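## Task

Remove the red block marked 0 from the tower and put it down lying flat on the table, at least roughly two block widths away from the tower. The remaining tower must stay in its original spot, with its top block flat and centred on it. Neither the removed block nor the top block may end up resting on the robot. Release everything and move the grippers away; anything held in place only by the robot at the end does not count.

## Robot and tools

Robot: two arms, left_arm and right_arm, each ending in a two-finger gripper. The names are labels, not image sides. left_arm sits on the +y side.

Frame: one scene frame for everything. Origin on the table surface midway between the arms; +x reaches out over the table, +z is up. Positions are in metres; orientations are unit quaternions written w first (qw, qx, qy, qz). A gripper's fingers extend along its own +z axis and close along its own y axis. end_effector_position is the point between the finger pads, just under 1 cm behind the tips. Reported hand positions can be somewhat wrong, worse at long reach, and joint friction can leave a gripper up to about 31 mm short; commands smaller than that may not move it at all.

The row format (used by every moving tool): 16 numbers in one flat list covering both arms, even if only one moves: x, y, z, qw, qx, qy, qz, opening for left_arm, then the same eight for right_arm. x, y, z and the quaternion are an absolute target pose in the scene frame, not an offset. Opening runs from -1 (closed) to +1 (fully open, 0.087 m). To grip, command an opening below the current grip_measured; about 0.02 below holds firmly, less holds lightly. Each finger pad pushes up to about 20 N, and a fast close may squeeze harder. To keep an arm still, resend exactly its last reported position and quaternion plus the opening it should keep; to keep an orientation fixed, repeat the same quaternion rather than copying a drifted reading.

execute_actions(actions): a list of up to 15 actions; each action is a list of up to 15 rows, each row lasting one 1/30 s step, with the last row held for any remaining steps of that action (an action is 15 steps, 0.5 s). Every step the commanded pose is clipped to within 70 mm and 16 degrees of the measured pose, so far targets take several actions, and after an action the arm only coasts to its last clipped pose. Any target more than 0.6 m from that gripper's current position along any of its own axes makes the action refused for both arms; if the first action fails that check, or any action is malformed, nothing runs. An empty list returns state and images only.

move(target, speed, blocking): target is one 16-number row as above. Each gripper travels a straight line toward its absolute pose, both finishing together, taking 0.5 to 10 s (cut off at 10 s). speed is the path's top speed in m/s, 0.002 to 0.5, default 0.25; rotation is capped at twice that in rad/s. Openings are applied at the start. Paths do not avoid obstacles or the other arm, and grippers may lag, wander, or overshoot speed when an arm is almost fully extended. Faster moves strike harder, and a target set deeper past a contact presses harder. blocking=false returns after 0.5 s while motion continues; until a result shows the move ended, further moves and actions are refused, so use wait or stop. The result adds a move: line with the outcome (done, off_target, moving, held, fault) and active limits (paced means the pose was clipped; held means a check blocked steps, after which the arm may jump ahead quickly), plus each gripper's distance to its target.

wait(seconds): 0 to 10; lets the scene run holding the last commands; returns early if a running move finishes.

stop(): brakes a running move; it needs some distance, more at higher speed; fingers keep moving.

zoom_image(camera, region): camera is cam_head_left, cam_head_right, cam_high or cam_low; region is [x0, y0, x1, y1] in pixels, origin top-left, at most 504 by 504.

finished_scene(scene): ends the given scene number permanently and reports success; then the next task is shown. Only call it when the goal holds on its own.

Results: a state line per arm with position and quaternion; Hand target lines showing what each controller is steering toward; grip_measured on the command scale (the final Joint positions entry is opening in metres, each gripper off by up to about 1 mm); joint torques, which are biased and noisy; step readings with HELD marking steps where an arm's command was held back; pose unreachable lines when the clearance check altered a command; MOTOR HOT warnings from 75 °C, with a 10 s stop at 90 °C and the arm going limp at 100 °C (OVER-TEMPERATURE FAULT); FAULT lines for other stops. Images come in the order cam_head_left, cam_head_right, cam_high, cam_low, each 504x504; calibration is supplied with small possible errors.

Joint limits (rad): waist -2.618 to 3.054, shoulder 0 to 3.142, elbow 0 to 3.142, wrist pitch -1.571 to 1.571, wrist yaw -1.571 to 1.571, wrist roll -2.094 to 2.094. Elbows stop just before straight.

Avoid: letting the arms collide or push each other, dropping or knocking anything off the table, hard slams, disturbing the tower while extracting, and holding loads for long (heat). Brief external tugs on held parts or pushes on loose objects may occur. Finish with both grippers open and withdrawn.

Each tool is called after "Call:" by a JSON object that holds its "op" and its "data".

## Session

Call:
{"op": "execute_actions", "data": {"actions": []}}

Scene clock: 0.00 s.
left_arm: end_effector_position=(+0.3246, -0.1385, +0.2266) grip_measured=+1.000 end_effector_quat_wxyz=(+0.623, +0.715, -0.026, -0.318) | right_arm: end_effector_position=(+0.3646, -0.5762, +0.2838) grip_measured=+1.000 end_effector_quat_wxyz=(+0.594, +0.260, +0.698, +0.305)
Joint positions: left_arm=[-0.556  2.019  1.432  0.348  1.476  1.373  0.087] | right_arm=[-0.964  1.606  1.243  0.151 -1.033  0.647  0.087]
Joint velocities: left_arm=[-0.012 -0.017  0.007  0.081  0.022 -0.007 -0.   ] | right_arm=[-0.007  0.002  0.017  0.022  0.022  0.037  0.   ]
Joint torques (N m, as the arm reports them, + toward a larger angle): no reading
Hand target (left_arm): +0.325, -0.139, +0.227; +0.623, +0.715, -0.026, -0.318
Hand target (right_arm): +0.365, -0.576, +0.284; +0.594, +0.260, +0.698, +0.305

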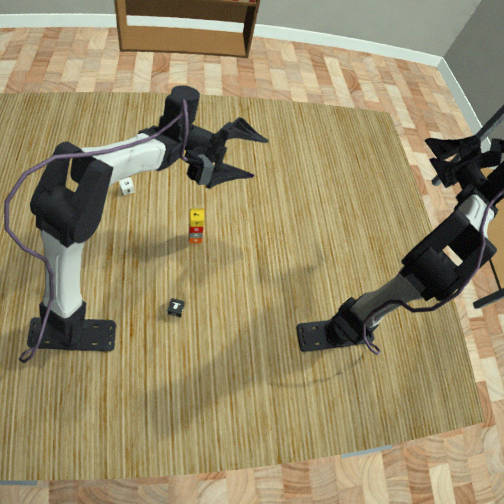

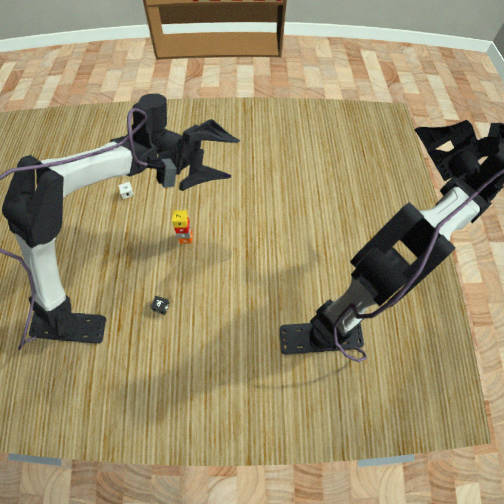

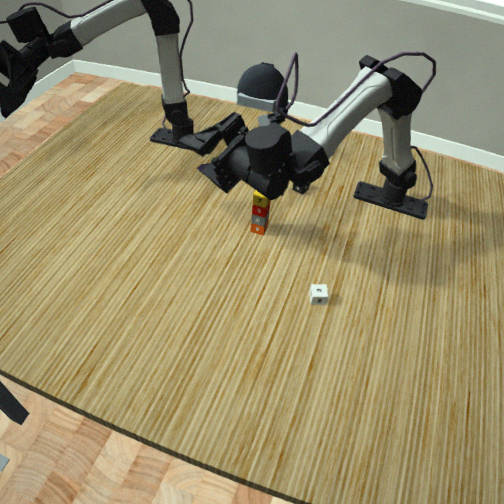

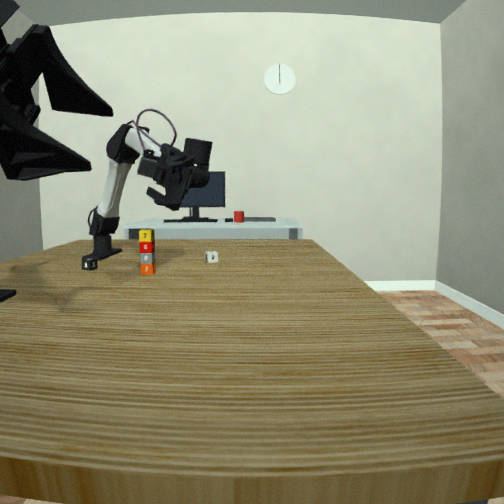

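Call:
{"op": "move", "data": {"target": [0.252,-0.025,0.2,0,1,0,0,1,0.3646,-0.5762,0.2838,0.594,0.26,0.698,0.305,1]}}

Call:
{"op": "zoom_image", "data": {"camera": "cam_high", "region": [180,100,340,260]}}

Call:
{"op": "zoom_image", "data": {"camera": "cam_low", "region": [80,150,220,290]}}

Scene clock: 23.00 s.
left_arm: end_effector_position=(+0.2602, -0.0305, +0.1988) grip_measured=+1.000 end_effector_quat_wxyz=(+0.044, +0.998, +0.024, +0.032) | right_arm: end_effector_position=(+0.3646, -0.5762, +0.2838) grip_measured=+1.000 end_effector_quat_wxyz=(+0.594, +0.260, +0.698, +0.305)
Joint positions: left_arm=[-0.948  1.931  2.029 -1.559 -0.008  2.101  0.087] | right_arm=[-0.964  1.606  1.243  0.151 -1.033  0.647  0.087]
Joint velocities: left_arm=[-0.017 -0.002  0.022  0.007 -0.022 -0.051 -0.   ] | right_arm=[ 0.012 -0.007 -0.012 -0.051  0.022  0.007  0.   ]
Joint torques (N m, as the arm reports them, + toward a larger angle): left_arm=[ -0.78 -11.71   3.77   0.39   0.02  -0.01] | right_arm=[ 0.17 -8.93  9.18  1.76 -0.15 -0.02]
Hand target (left_arm): +0.253, -0.026, +0.200; +0.037, +0.999, +0.016, +0.032
Hand target (right_arm): +0.365, -0.576, +0.284; +0.594, +0.260, +0.698, +0.305
Off the commanded pose (left_arm): 0.010 m, 7 deg.
Off the commanded pose (right_arm): 0.000 m, 0 deg.
joint sent to its limit (left arm) — the command would take joint 4 (wrist pitch) past its lower limit and joint 6 (wrist roll) past its upper limit, so those joints were sent only as far as their limits.
move: off_target (left_arm)

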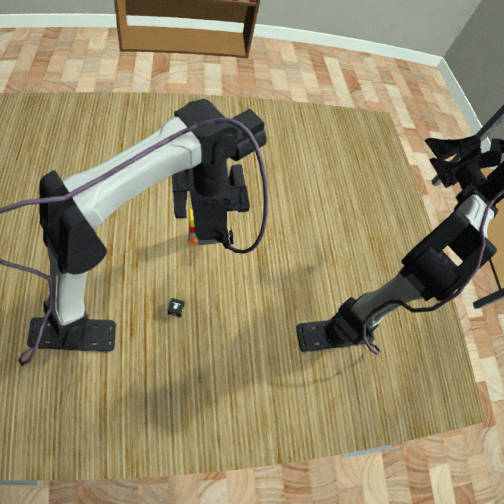

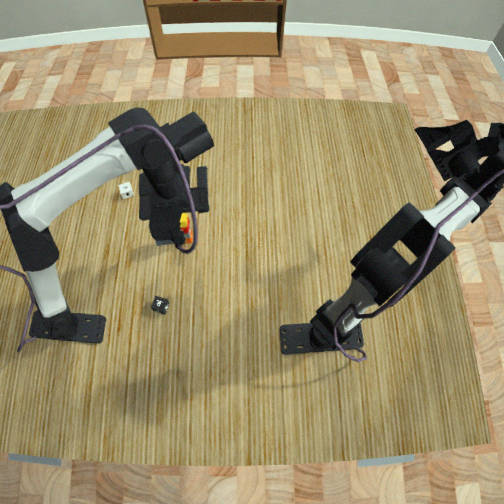

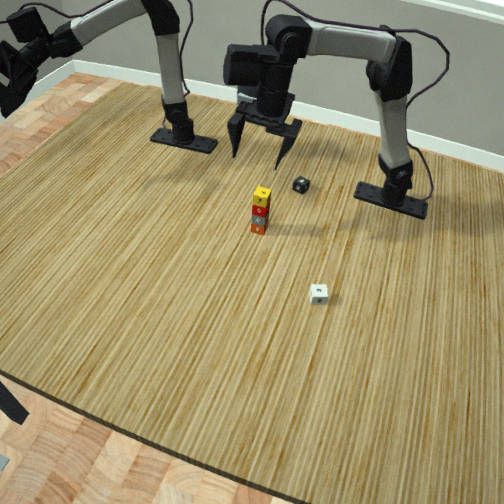

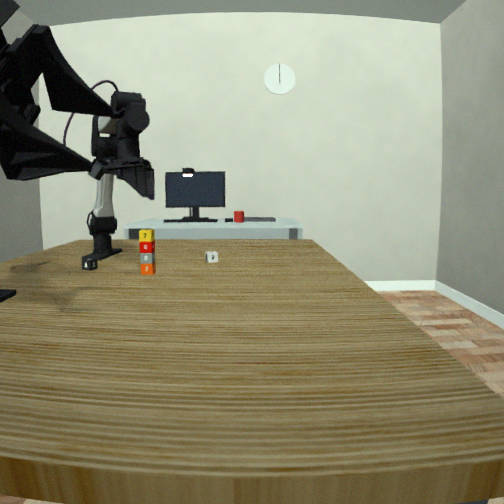

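Region (180, 100, 340, 260) of cam_high's 504x504 image, scaled by 3.150, with more detail than that image has.

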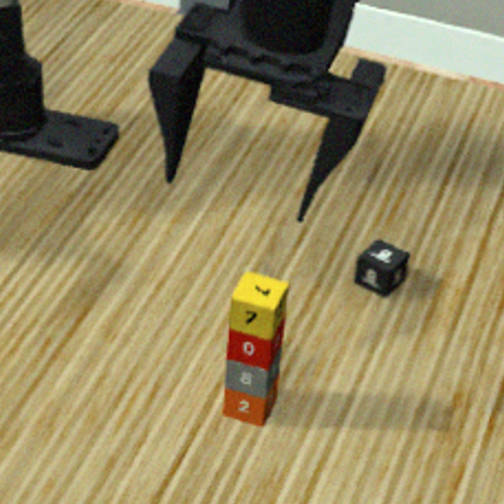

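Region (80, 150, 220, 290) of cam_low's 504x504 image, scaled by 3.600, with more detail than that image has.

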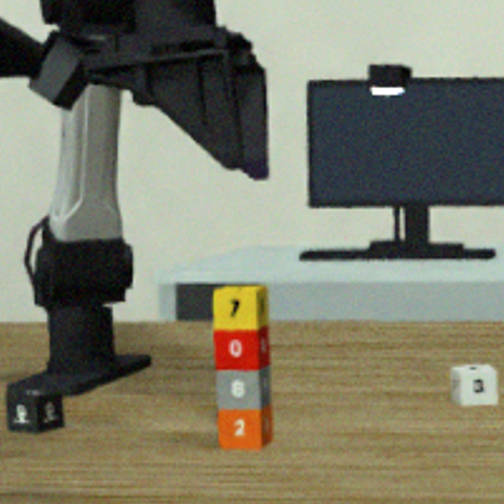

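Call:
{"op": "move", "data": {"target": [0.25,-0.018,0.15,0,0.7071,0.7071,0,1,0.3646,-0.5762,0.2838,0.594,0.26,0.698,0.305,1]}}

Call:
{"op": "zoom_image", "data": {"camera": "cam_high", "region": [180,100,340,260]}}

Call:
{"op": "zoom_image", "data": {"camera": "cam_low", "region": [80,150,220,290]}}

Scene clock: 36.67 s.
left_arm: end_effector_position=(+0.2465, -0.0164, +0.1488) grip_measured=+1.000 end_effector_quat_wxyz=(+0.014, +0.715, +0.699, +0.002) | right_arm: end_effector_position=(+0.3646, -0.5762, +0.2838) grip_measured=+1.000 end_effector_quat_wxyz=(+0.594, +0.260, +0.698, +0.305)
Joint positions: left_arm=[-0.927  2.147  2.163 -1.561 -0.009  0.622  0.087] | right_arm=[-0.964  1.606  1.243  0.151 -1.033  0.647  0.087]
Joint velocities: left_arm=[ 0.017  0.022  0.012  0.051  0.066 -0.007  0.001] | right_arm=[-0.007  0.012 -0.012  0.007 -0.022 -0.051  0.   ]
Joint torques (N m, as the arm reports them, + toward a larger angle): left_arm=[  1.01 -11.4    7.57   0.36   0.07  -0.2 ] | right_arm=[ 0.22 -8.94  9.18  1.76 -0.16 -0.03]
Hand target (left_arm): +0.250, -0.017, +0.151; +0.016, +0.707, +0.707, -0.003
Hand target (right_arm): +0.365, -0.576, +0.284; +0.594, +0.260, +0.698, +0.305
Off the commanded pose (left_arm): 0.004 m, 2 deg.
Off the commanded pose (right_arm): 0.000 m, 0 deg.
joint sent to its limit (left arm) — the command would take joint 4 (wrist pitch) past its lower limit, so that joint was sent only as far as its limit.
move: done

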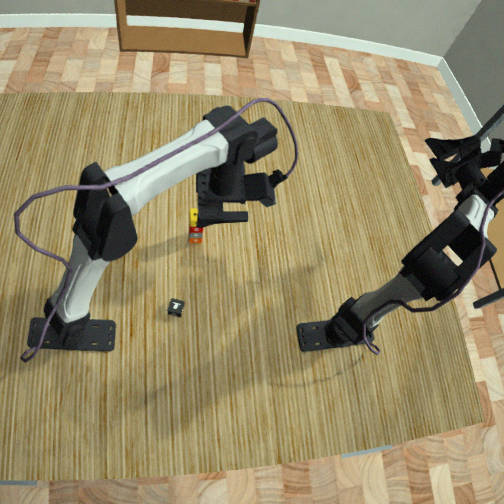

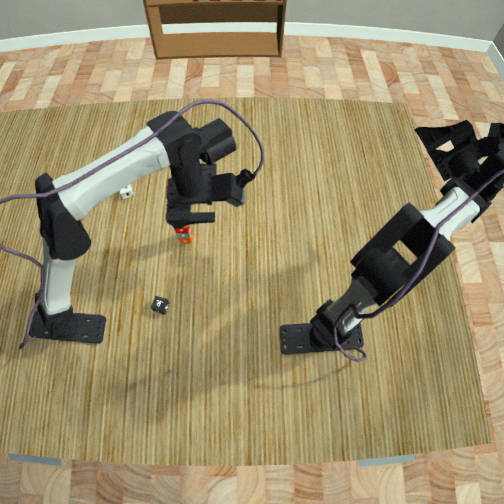

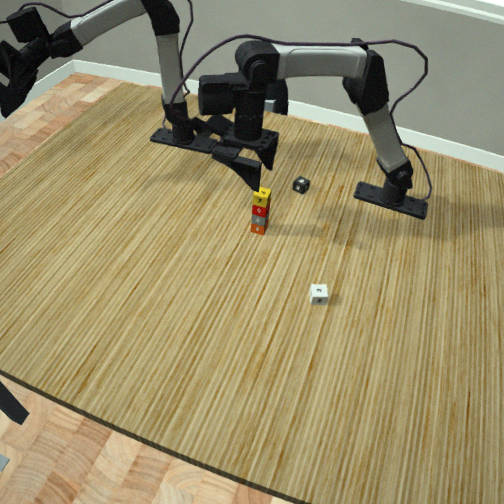

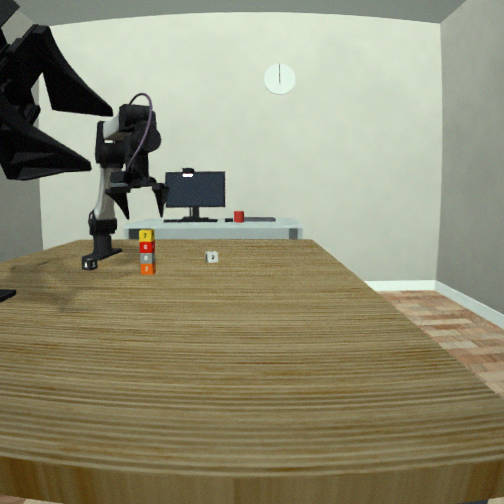

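Region (180, 100, 340, 260) of cam_high's 504x504 image, scaled by 3.150, with more detail than that image has.

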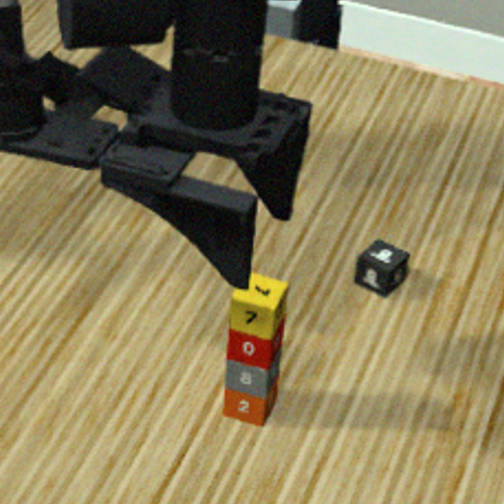

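Region (80, 150, 220, 290) of cam_low's 504x504 image, scaled by 3.600, with more detail than that image has.

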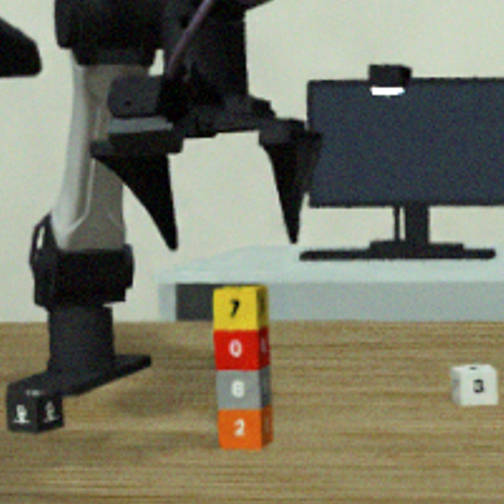

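Call:
{"op": "move", "data": {"target": [0.254,-0.016,0.074,0,0.7071,0.7071,0,1,0.3646,-0.5762,0.2838,0.594,0.26,0.698,0.305,1], "speed": 0.08}}

Call:
{"op": "zoom_image", "data": {"camera": "cam_high", "region": [180,100,340,260]}}

Call:
{"op": "zoom_image", "data": {"camera": "cam_low", "region": [80,150,220,290]}}

Scene clock: 51.93 s.
left_arm: end_effector_position=(+0.2512, -0.0177, +0.0816) grip_measured=+1.000 end_effector_quat_wxyz=(+0.005, +0.711, +0.703, +0.003) | right_arm: end_effector_position=(+0.3646, -0.5762, +0.2838) grip_measured=+1.000 end_effector_quat_wxyz=(+0.594, +0.260, +0.698, +0.305)
Joint positions: left_arm=[-0.918  2.147  1.892 -1.306 -0.007  0.62   0.087] | right_arm=[-0.964  1.606  1.243  0.151 -1.033  0.647  0.087]
Joint velocities: left_arm=[ 0.002  0.012 -0.012  0.081 -0.051 -0.081  0.001] | right_arm=[-0.007  0.017 -0.017 -0.007  0.007  0.022  0.   ]
Joint torques (N m, as the arm reports them, + toward a larger angle): left_arm=[  1.02 -11.99   4.24   0.61   0.1   -0.07] | right_arm=[ 0.19 -8.93  9.19  1.75 -0.16 -0.02]
Hand target (left_arm): +0.253, -0.015, +0.074; -0.000, +0.707, +0.707, -0.000
Hand target (right_arm): +0.365, -0.576, +0.284; +0.594, +0.260, +0.698, +0.305
Off the commanded pose (left_arm): 0.008 m, 1 deg.
Off the commanded pose (right_arm): 0.000 m, 0 deg.
move: done

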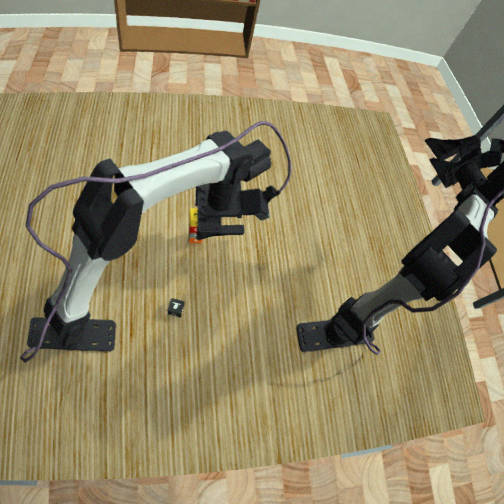

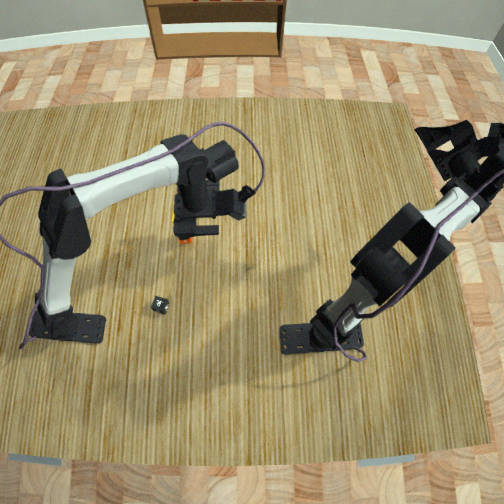

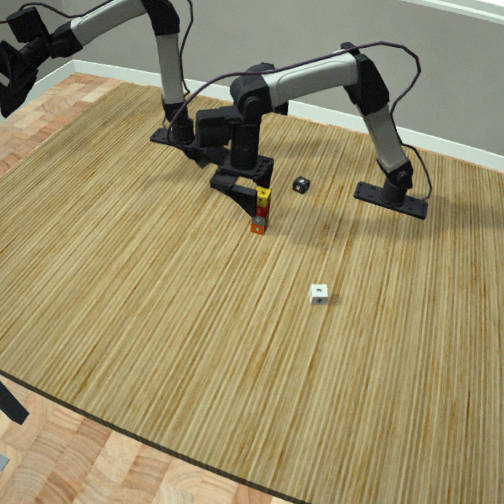

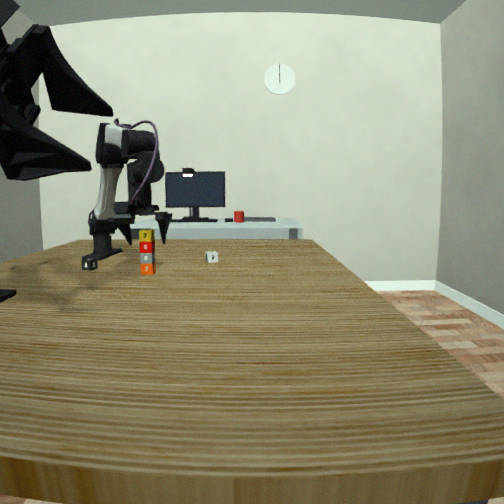

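Region (180, 100, 340, 260) of cam_high's 504x504 image, scaled by 3.150, with more detail than that image has.

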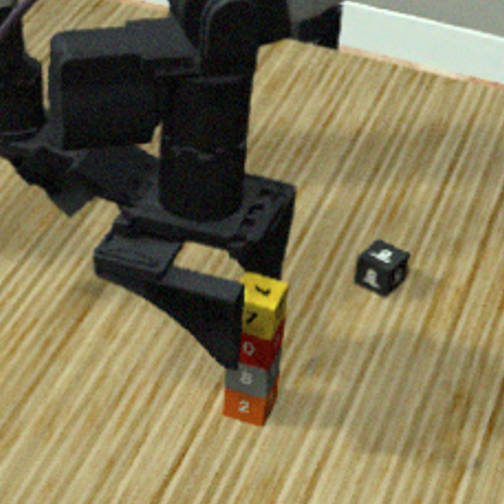

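Region (80, 150, 220, 290) of cam_low's 504x504 image, scaled by 3.600, with more detail than that image has.

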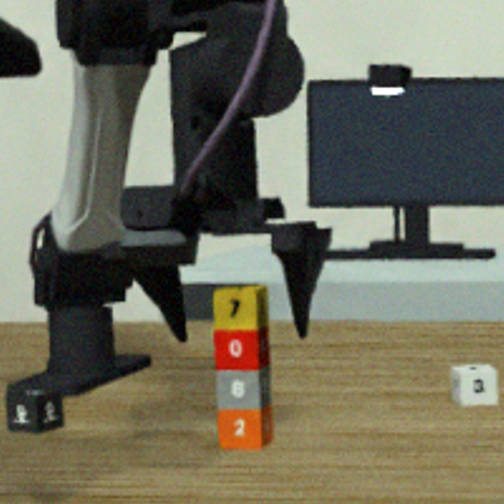

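Call:
{"op": "move", "data": {"target": [0.254,-0.011,0.062,0,0.7071,0.7071,0,0,0.3646,-0.5762,0.2838,0.594,0.26,0.698,0.305,1], "speed": 0.04}}

Call:
{"op": "zoom_image", "data": {"camera": "cam_high", "region": [180,100,340,260]}}

Call:
{"op": "zoom_image", "data": {"camera": "cam_low", "region": [80,150,220,290]}}

Scene clock: 60.23 s.
left_arm: end_effector_position=(+0.2518, -0.0139, +0.0666) grip_measured=+0.000 end_effector_quat_wxyz=(+0.002, +0.709, +0.706, +0.003) | right_arm: end_effector_position=(+0.3646, -0.5762, +0.2838) grip_measured=+1.000 end_effector_quat_wxyz=(+0.594, +0.260, +0.698, +0.305)
Joint positions: left_arm=[-0.911  2.147  1.831 -1.254 -0.007  0.62   0.044] | right_arm=[-0.964  1.606  1.243  0.151 -1.033  0.647  0.087]
Joint velocities: left_arm=[ 0.007  0.002 -0.012 -0.022 -0.11   0.007 -0.   ] | right_arm=[-0.002 -0.002 -0.012  0.022 -0.007 -0.007  0.   ]
Joint torques (N m, as the arm reports them, + toward a larger angle): left_arm=[  1.04 -12.55   4.22   0.59   0.1    0.  ] | right_arm=[ 0.2  -8.97  9.11  1.76 -0.16 -0.04]
Hand target (left_arm): +0.254, -0.011, +0.062; +0.000, +0.707, +0.707, -0.000
Hand target (right_arm): +0.365, -0.576, +0.284; +0.594, +0.260, +0.698, +0.305
Off the commanded pose (left_arm): 0.006 m, 0 deg.
Off the commanded pose (right_arm): 0.000 m, 0 deg.
move: done

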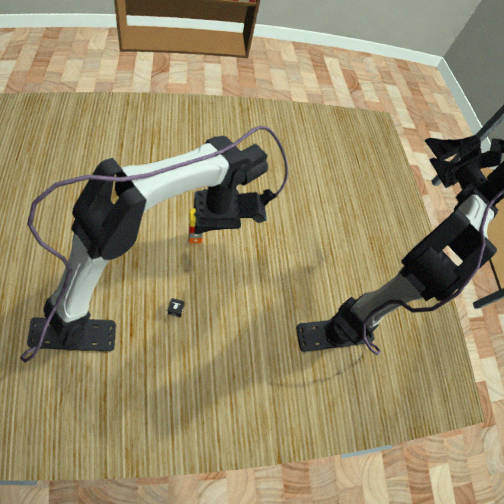

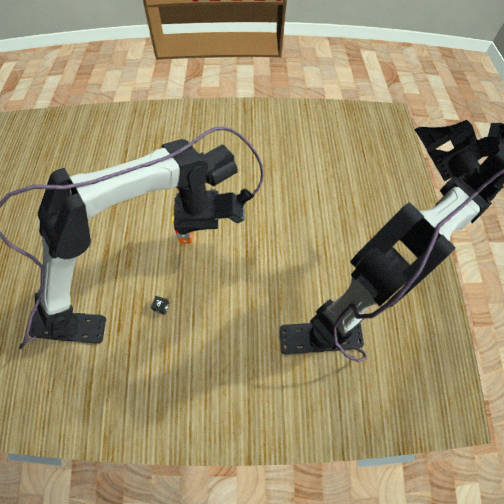

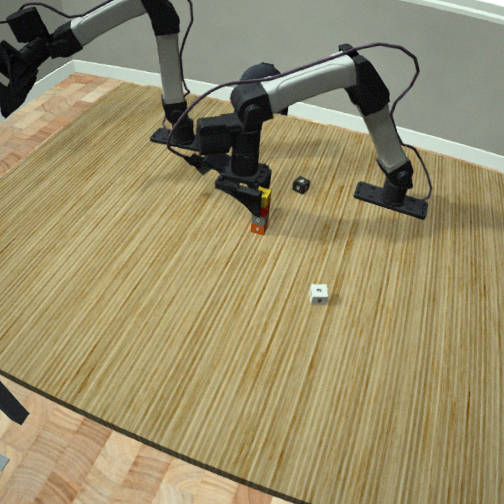

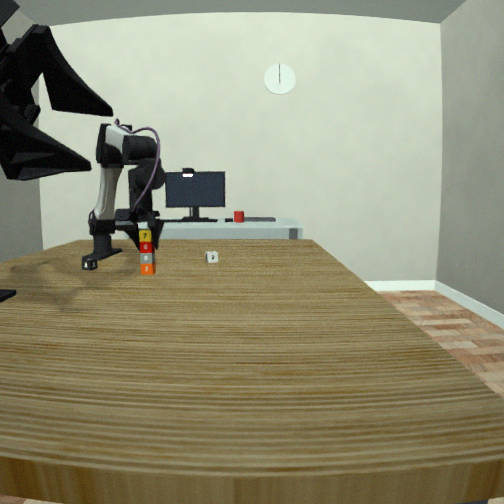

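Region (180, 100, 340, 260) of cam_high's 504x504 image, scaled by 3.150, with more detail than that image has.

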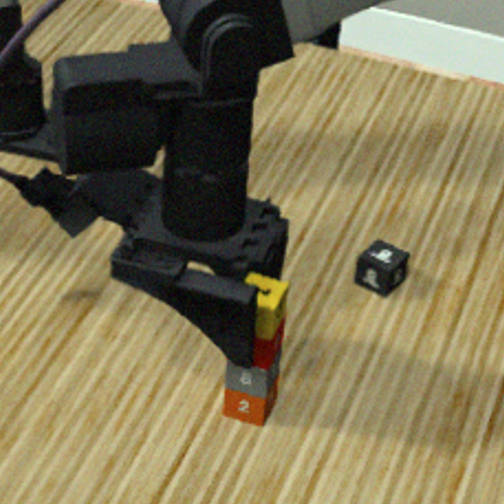

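Region (80, 150, 220, 290) of cam_low's 504x504 image, scaled by 3.600, with more detail than that image has.

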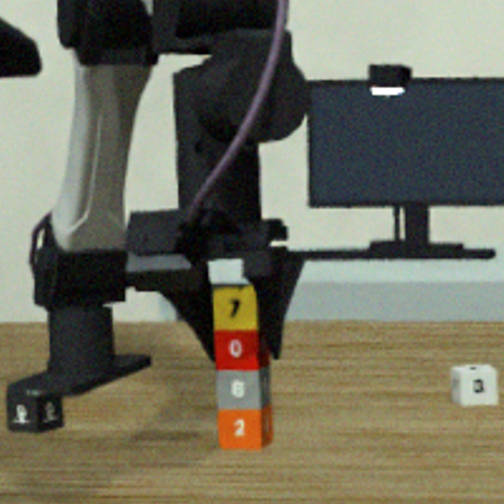

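Close to the boundary but above it.

Call:
{"op": "move", "data": {"target": [0.254,-0.011,0.064,0,0.7071,0.7071,0,-0.4,0.3646,-0.5762,0.2838,0.594,0.26,0.698,0.305,1]}}

Call:
{"op": "move", "data": {"target": [0.254,-0.011,0.1,0,0.7071,0.7071,0,-0.4,0.3646,-0.5762,0.2838,0.594,0.26,0.698,0.305,1], "speed": 0.05}}

Call:
{"op": "zoom_image", "data": {"camera": "cam_low", "region": [80,150,220,290]}}

Scene clock: 67.80 s.
left_arm: end_effector_position=(+0.2520, -0.0142, +0.0666) grip_measured=-0.275 end_effector_quat_wxyz=(+0.002, +0.709, +0.706, +0.003) | right_arm: end_effector_position=(+0.3646, -0.5762, +0.2838) grip_measured=+1.000 end_effector_quat_wxyz=(+0.594, +0.260, +0.698, +0.305)
Joint positions: left_arm=[-0.911  2.147  1.831 -1.252 -0.007  0.62   0.032] | right_arm=[-0.964  1.606  1.243  0.151 -1.033  0.647  0.087]
Joint velocities: left_arm=[ 0.007  0.012 -0.012  0.037  0.066  0.007 -0.   ] | right_arm=[ 0.002 -0.012 -0.002 -0.037 -0.095  0.007  0.   ]
Joint torques (N m, as the arm reports them, + toward a larger angle): left_arm=[  1.05 -12.62   4.87   0.51   0.1    0.01] | right_arm=[ 0.21 -8.94  9.18  1.76 -0.15 -0.03]
Hand target (left_arm): +0.254, -0.011, +0.064; +0.000, +0.707, +0.707, -0.000
Hand target (right_arm): +0.365, -0.576, +0.284; +0.594, +0.260, +0.698, +0.305
Off the commanded pose (left_arm): 0.005 m, 1 deg.
Off the commanded pose (right_arm): 0.000 m, 0 deg.
move: done

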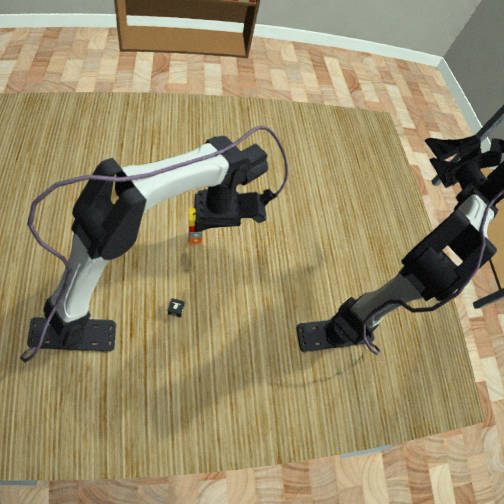

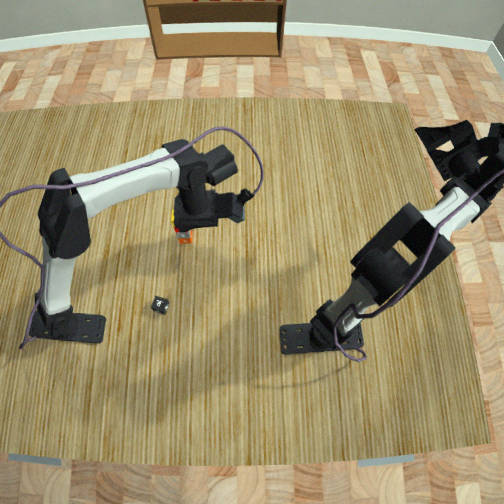

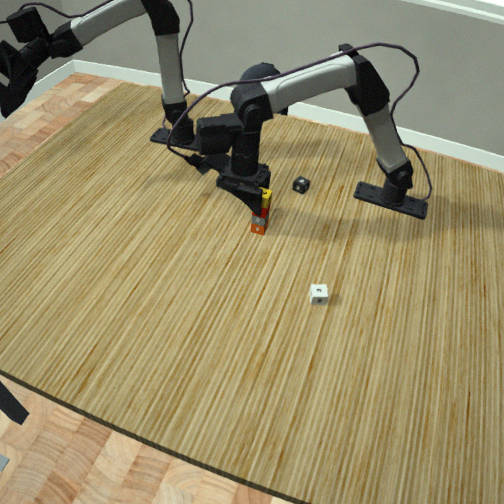

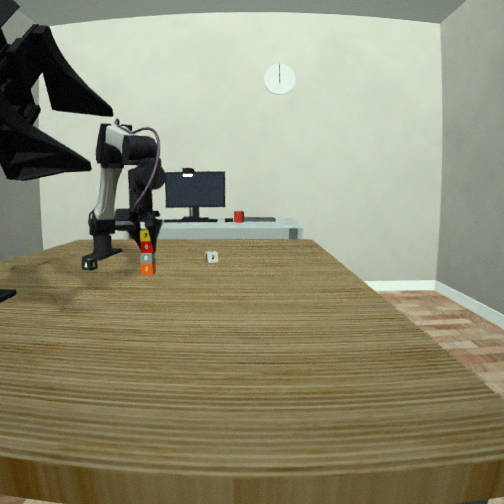

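Scene clock: 68.93 s.
left_arm: end_effector_position=(+0.2498, -0.0111, +0.0935) grip_measured=-0.275 end_effector_quat_wxyz=(-0.006, +0.709, +0.706, +0.005) | right_arm: end_effector_position=(+0.3646, -0.5762, +0.2838) grip_measured=+1.000 end_effector_quat_wxyz=(+0.594, +0.260, +0.698, +0.305)
Joint positions: left_arm=[-0.911  2.147  1.936 -1.374 -0.007  0.62   0.032] | right_arm=[-0.964  1.606  1.243  0.151 -1.033  0.647  0.087]
Joint velocities: left_arm=[-0.002 -0.002  0.007 -0.095  0.007 -0.022 -0.   ] | right_arm=[ 0.007  0.012  0.002 -0.007  0.095  0.037  0.   ]
Joint torques (N m, as the arm reports them, + toward a larger angle): left_arm=[  1.03 -12.57   7.74   0.27   0.09   0.01] | right_arm=[ 0.26 -8.95  9.15  1.77 -0.16 -0.03]
Hand target (left_arm): +0.254, -0.012, +0.100; +0.000, +0.707, +0.707, -0.000
Hand target (right_arm): +0.365, -0.576, +0.284; +0.594, +0.260, +0.698, +0.305
Off the commanded pose (left_arm): 0.008 m, 1 deg.
Off the commanded pose (right_arm): 0.000 m, 0 deg.
move: done

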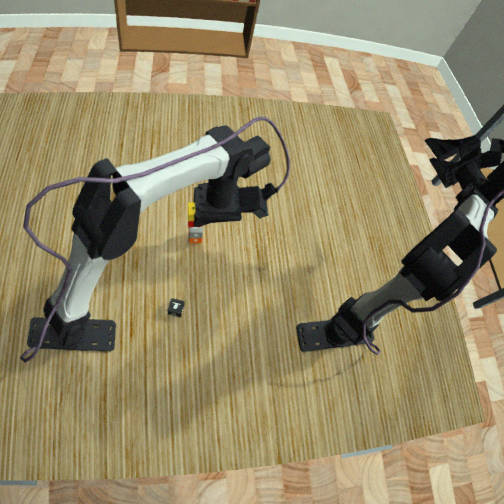

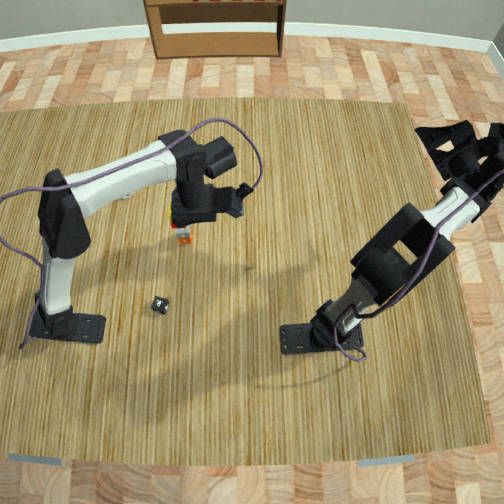

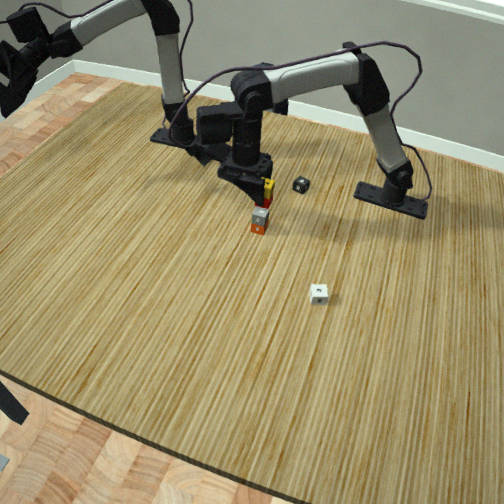

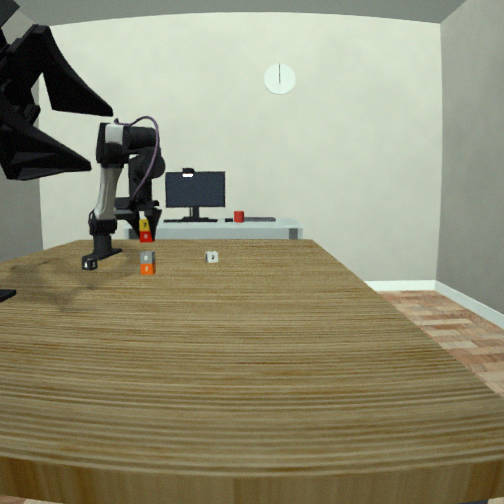

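Region (80, 150, 220, 290) of cam_low's 504x504 image, scaled by 3.600, with more detail than that image has.

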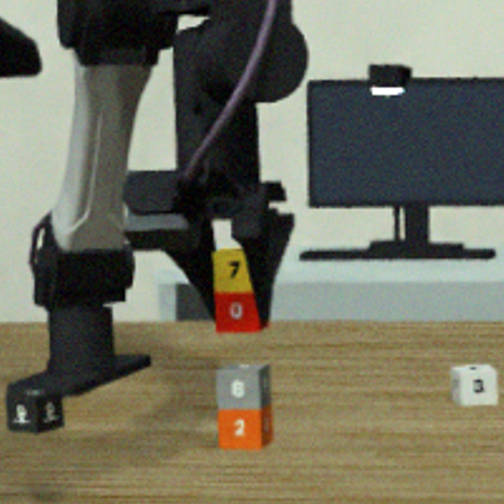

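Call:
{"op": "move", "data": {"target": [0.28,0.12,0.09,0,0.7071,0.7071,0,-0.4,0.3646,-0.5762,0.2838,0.594,0.26,0.698,0.305,1], "speed": 0.12}}

Call:
{"op": "move", "data": {"target": [0.28,0.12,0.006,0,0.7071,0.7071,0,-0.4,0.3646,-0.5762,0.2838,0.594,0.26,0.698,0.305,1], "speed": 0.06}}

Call:
{"op": "zoom_image", "data": {"camera": "cam_low", "region": [100,170,220,290]}}

Scene clock: 79.33 s.
left_arm: end_effector_position=(+0.2813, +0.1168, +0.0898) grip_measured=-0.275 end_effector_quat_wxyz=(-0.005, +0.706, +0.708, -0.000) | right_arm: end_effector_position=(+0.3646, -0.5762, +0.2838) grip_measured=+1.000 end_effector_quat_wxyz=(+0.594, +0.260, +0.698, +0.305)
Joint positions: left_arm=[-0.611  1.853  1.501 -1.23  -0.001  0.913  0.032] | right_arm=[-0.964  1.606  1.243  0.151 -1.033  0.647  0.087]
Joint velocities: left_arm=[ 0.002  0.012  0.002 -0.007 -0.007  0.066  0.   ] | right_arm=[ 0.007 -0.002 -0.002  0.051  0.007 -0.037  0.   ]
Joint torques (N m, as the arm reports them, + toward a larger angle): left_arm=[  0.54 -11.29   4.11   0.56   0.09   0.03] | right_arm=[ 0.22 -8.97  9.19  1.75 -0.16 -0.04]
Hand target (left_arm): +0.281, +0.119, +0.090; +0.002, +0.707, +0.707, -0.003
Hand target (right_arm): +0.365, -0.576, +0.284; +0.594, +0.260, +0.698, +0.305
Off the commanded pose (left_arm): 0.003 m, 1 deg.
Off the commanded pose (right_arm): 0.000 m, 0 deg.
move: done

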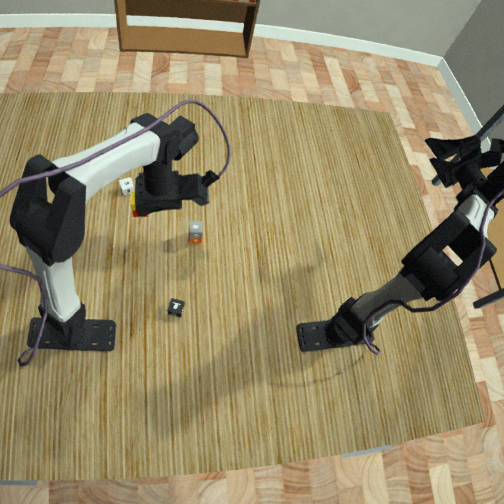

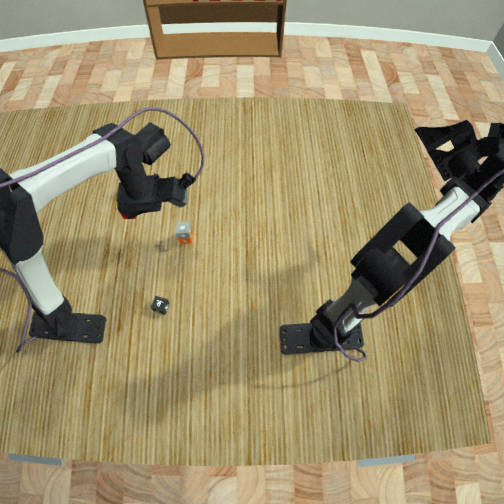

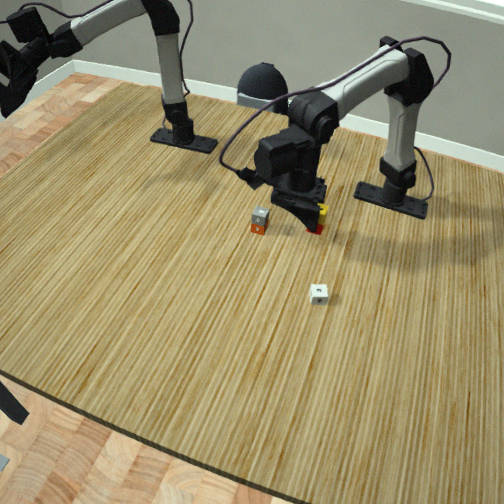

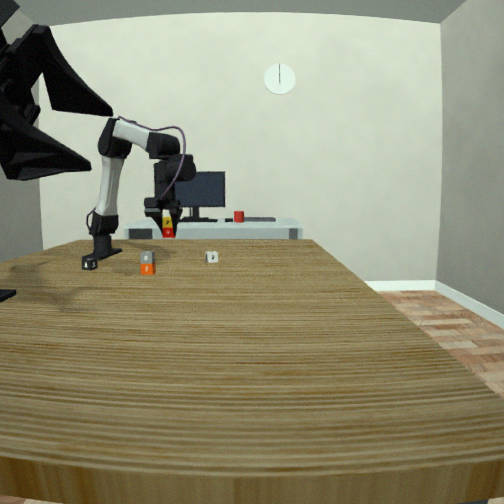

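Scene clock: 81.23 s.
left_arm: end_effector_position=(+0.2804, +0.1176, +0.0134) grip_measured=-0.275 end_effector_quat_wxyz=(+0.006, +0.706, +0.708, +0.001) | right_arm: end_effector_position=(+0.3646, -0.5762, +0.2838) grip_measured=+1.000 end_effector_quat_wxyz=(+0.594, +0.260, +0.698, +0.305)
Joint positions: left_arm=[-0.611  1.902  1.254 -0.911 -0.001  0.913  0.032] | right_arm=[-0.964  1.606  1.243  0.151 -1.033  0.647  0.087]
Joint velocities: left_arm=[ 0.007 -0.037  0.007 -0.022 -0.022 -0.022 -0.002] | right_arm=[ 0.007 -0.027  0.002  0.022 -0.037 -0.022  0.   ]
Joint torques (N m, as the arm reports them, + toward a larger angle): left_arm=[ 0.52 -9.12  4.03  0.57  0.06  0.01] | right_arm=[ 0.28 -8.92  9.14  1.77 -0.16 -0.03]
Hand target (left_arm): +0.278, +0.121, +0.007; -0.000, +0.707, +0.707, -0.000
Hand target (right_arm): +0.365, -0.576, +0.284; +0.594, +0.260, +0.698, +0.305
Off the commanded pose (left_arm): 0.008 m, 1 deg.
Off the commanded pose (right_arm): 0.000 m, 0 deg.
move: done

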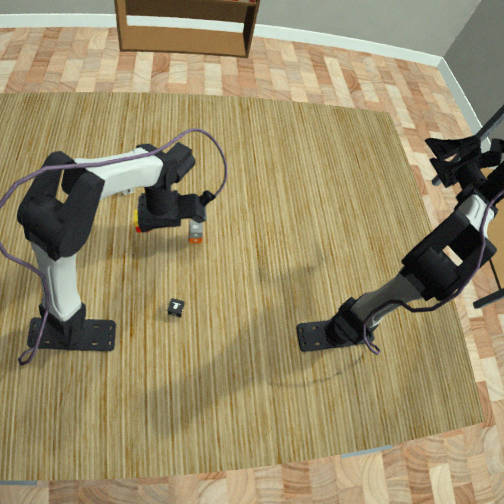

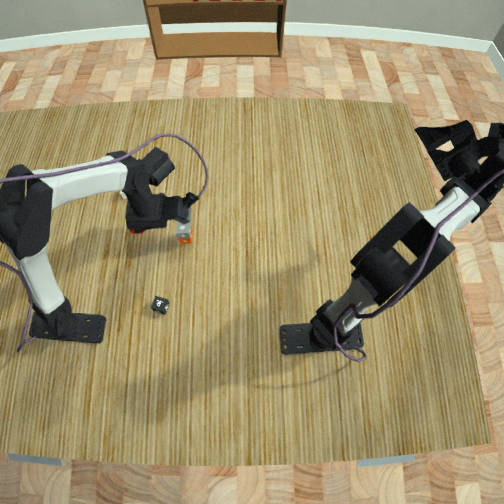

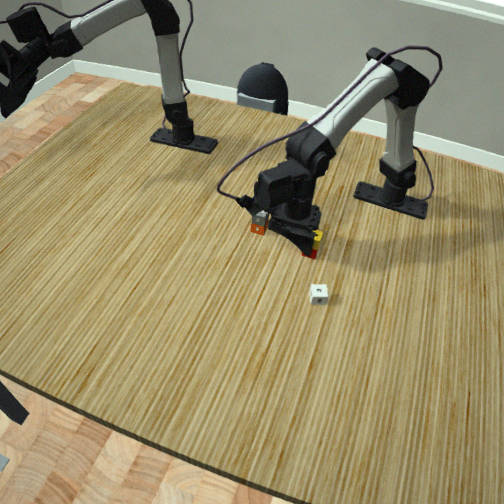

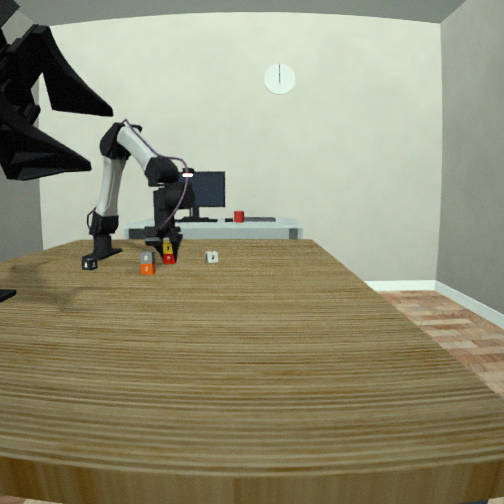

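Region (100, 170, 220, 290) of cam_low's 504x504 image, scaled by 4.200, with more detail than that image has.

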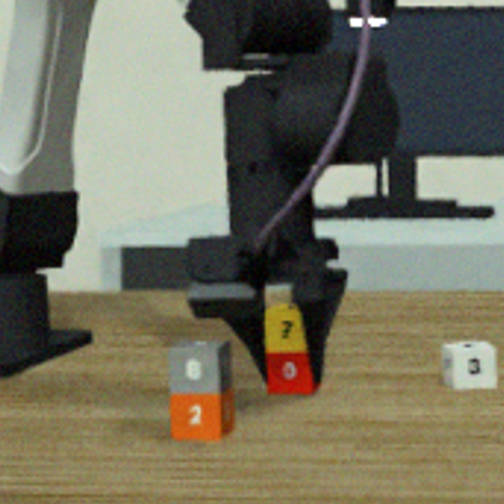

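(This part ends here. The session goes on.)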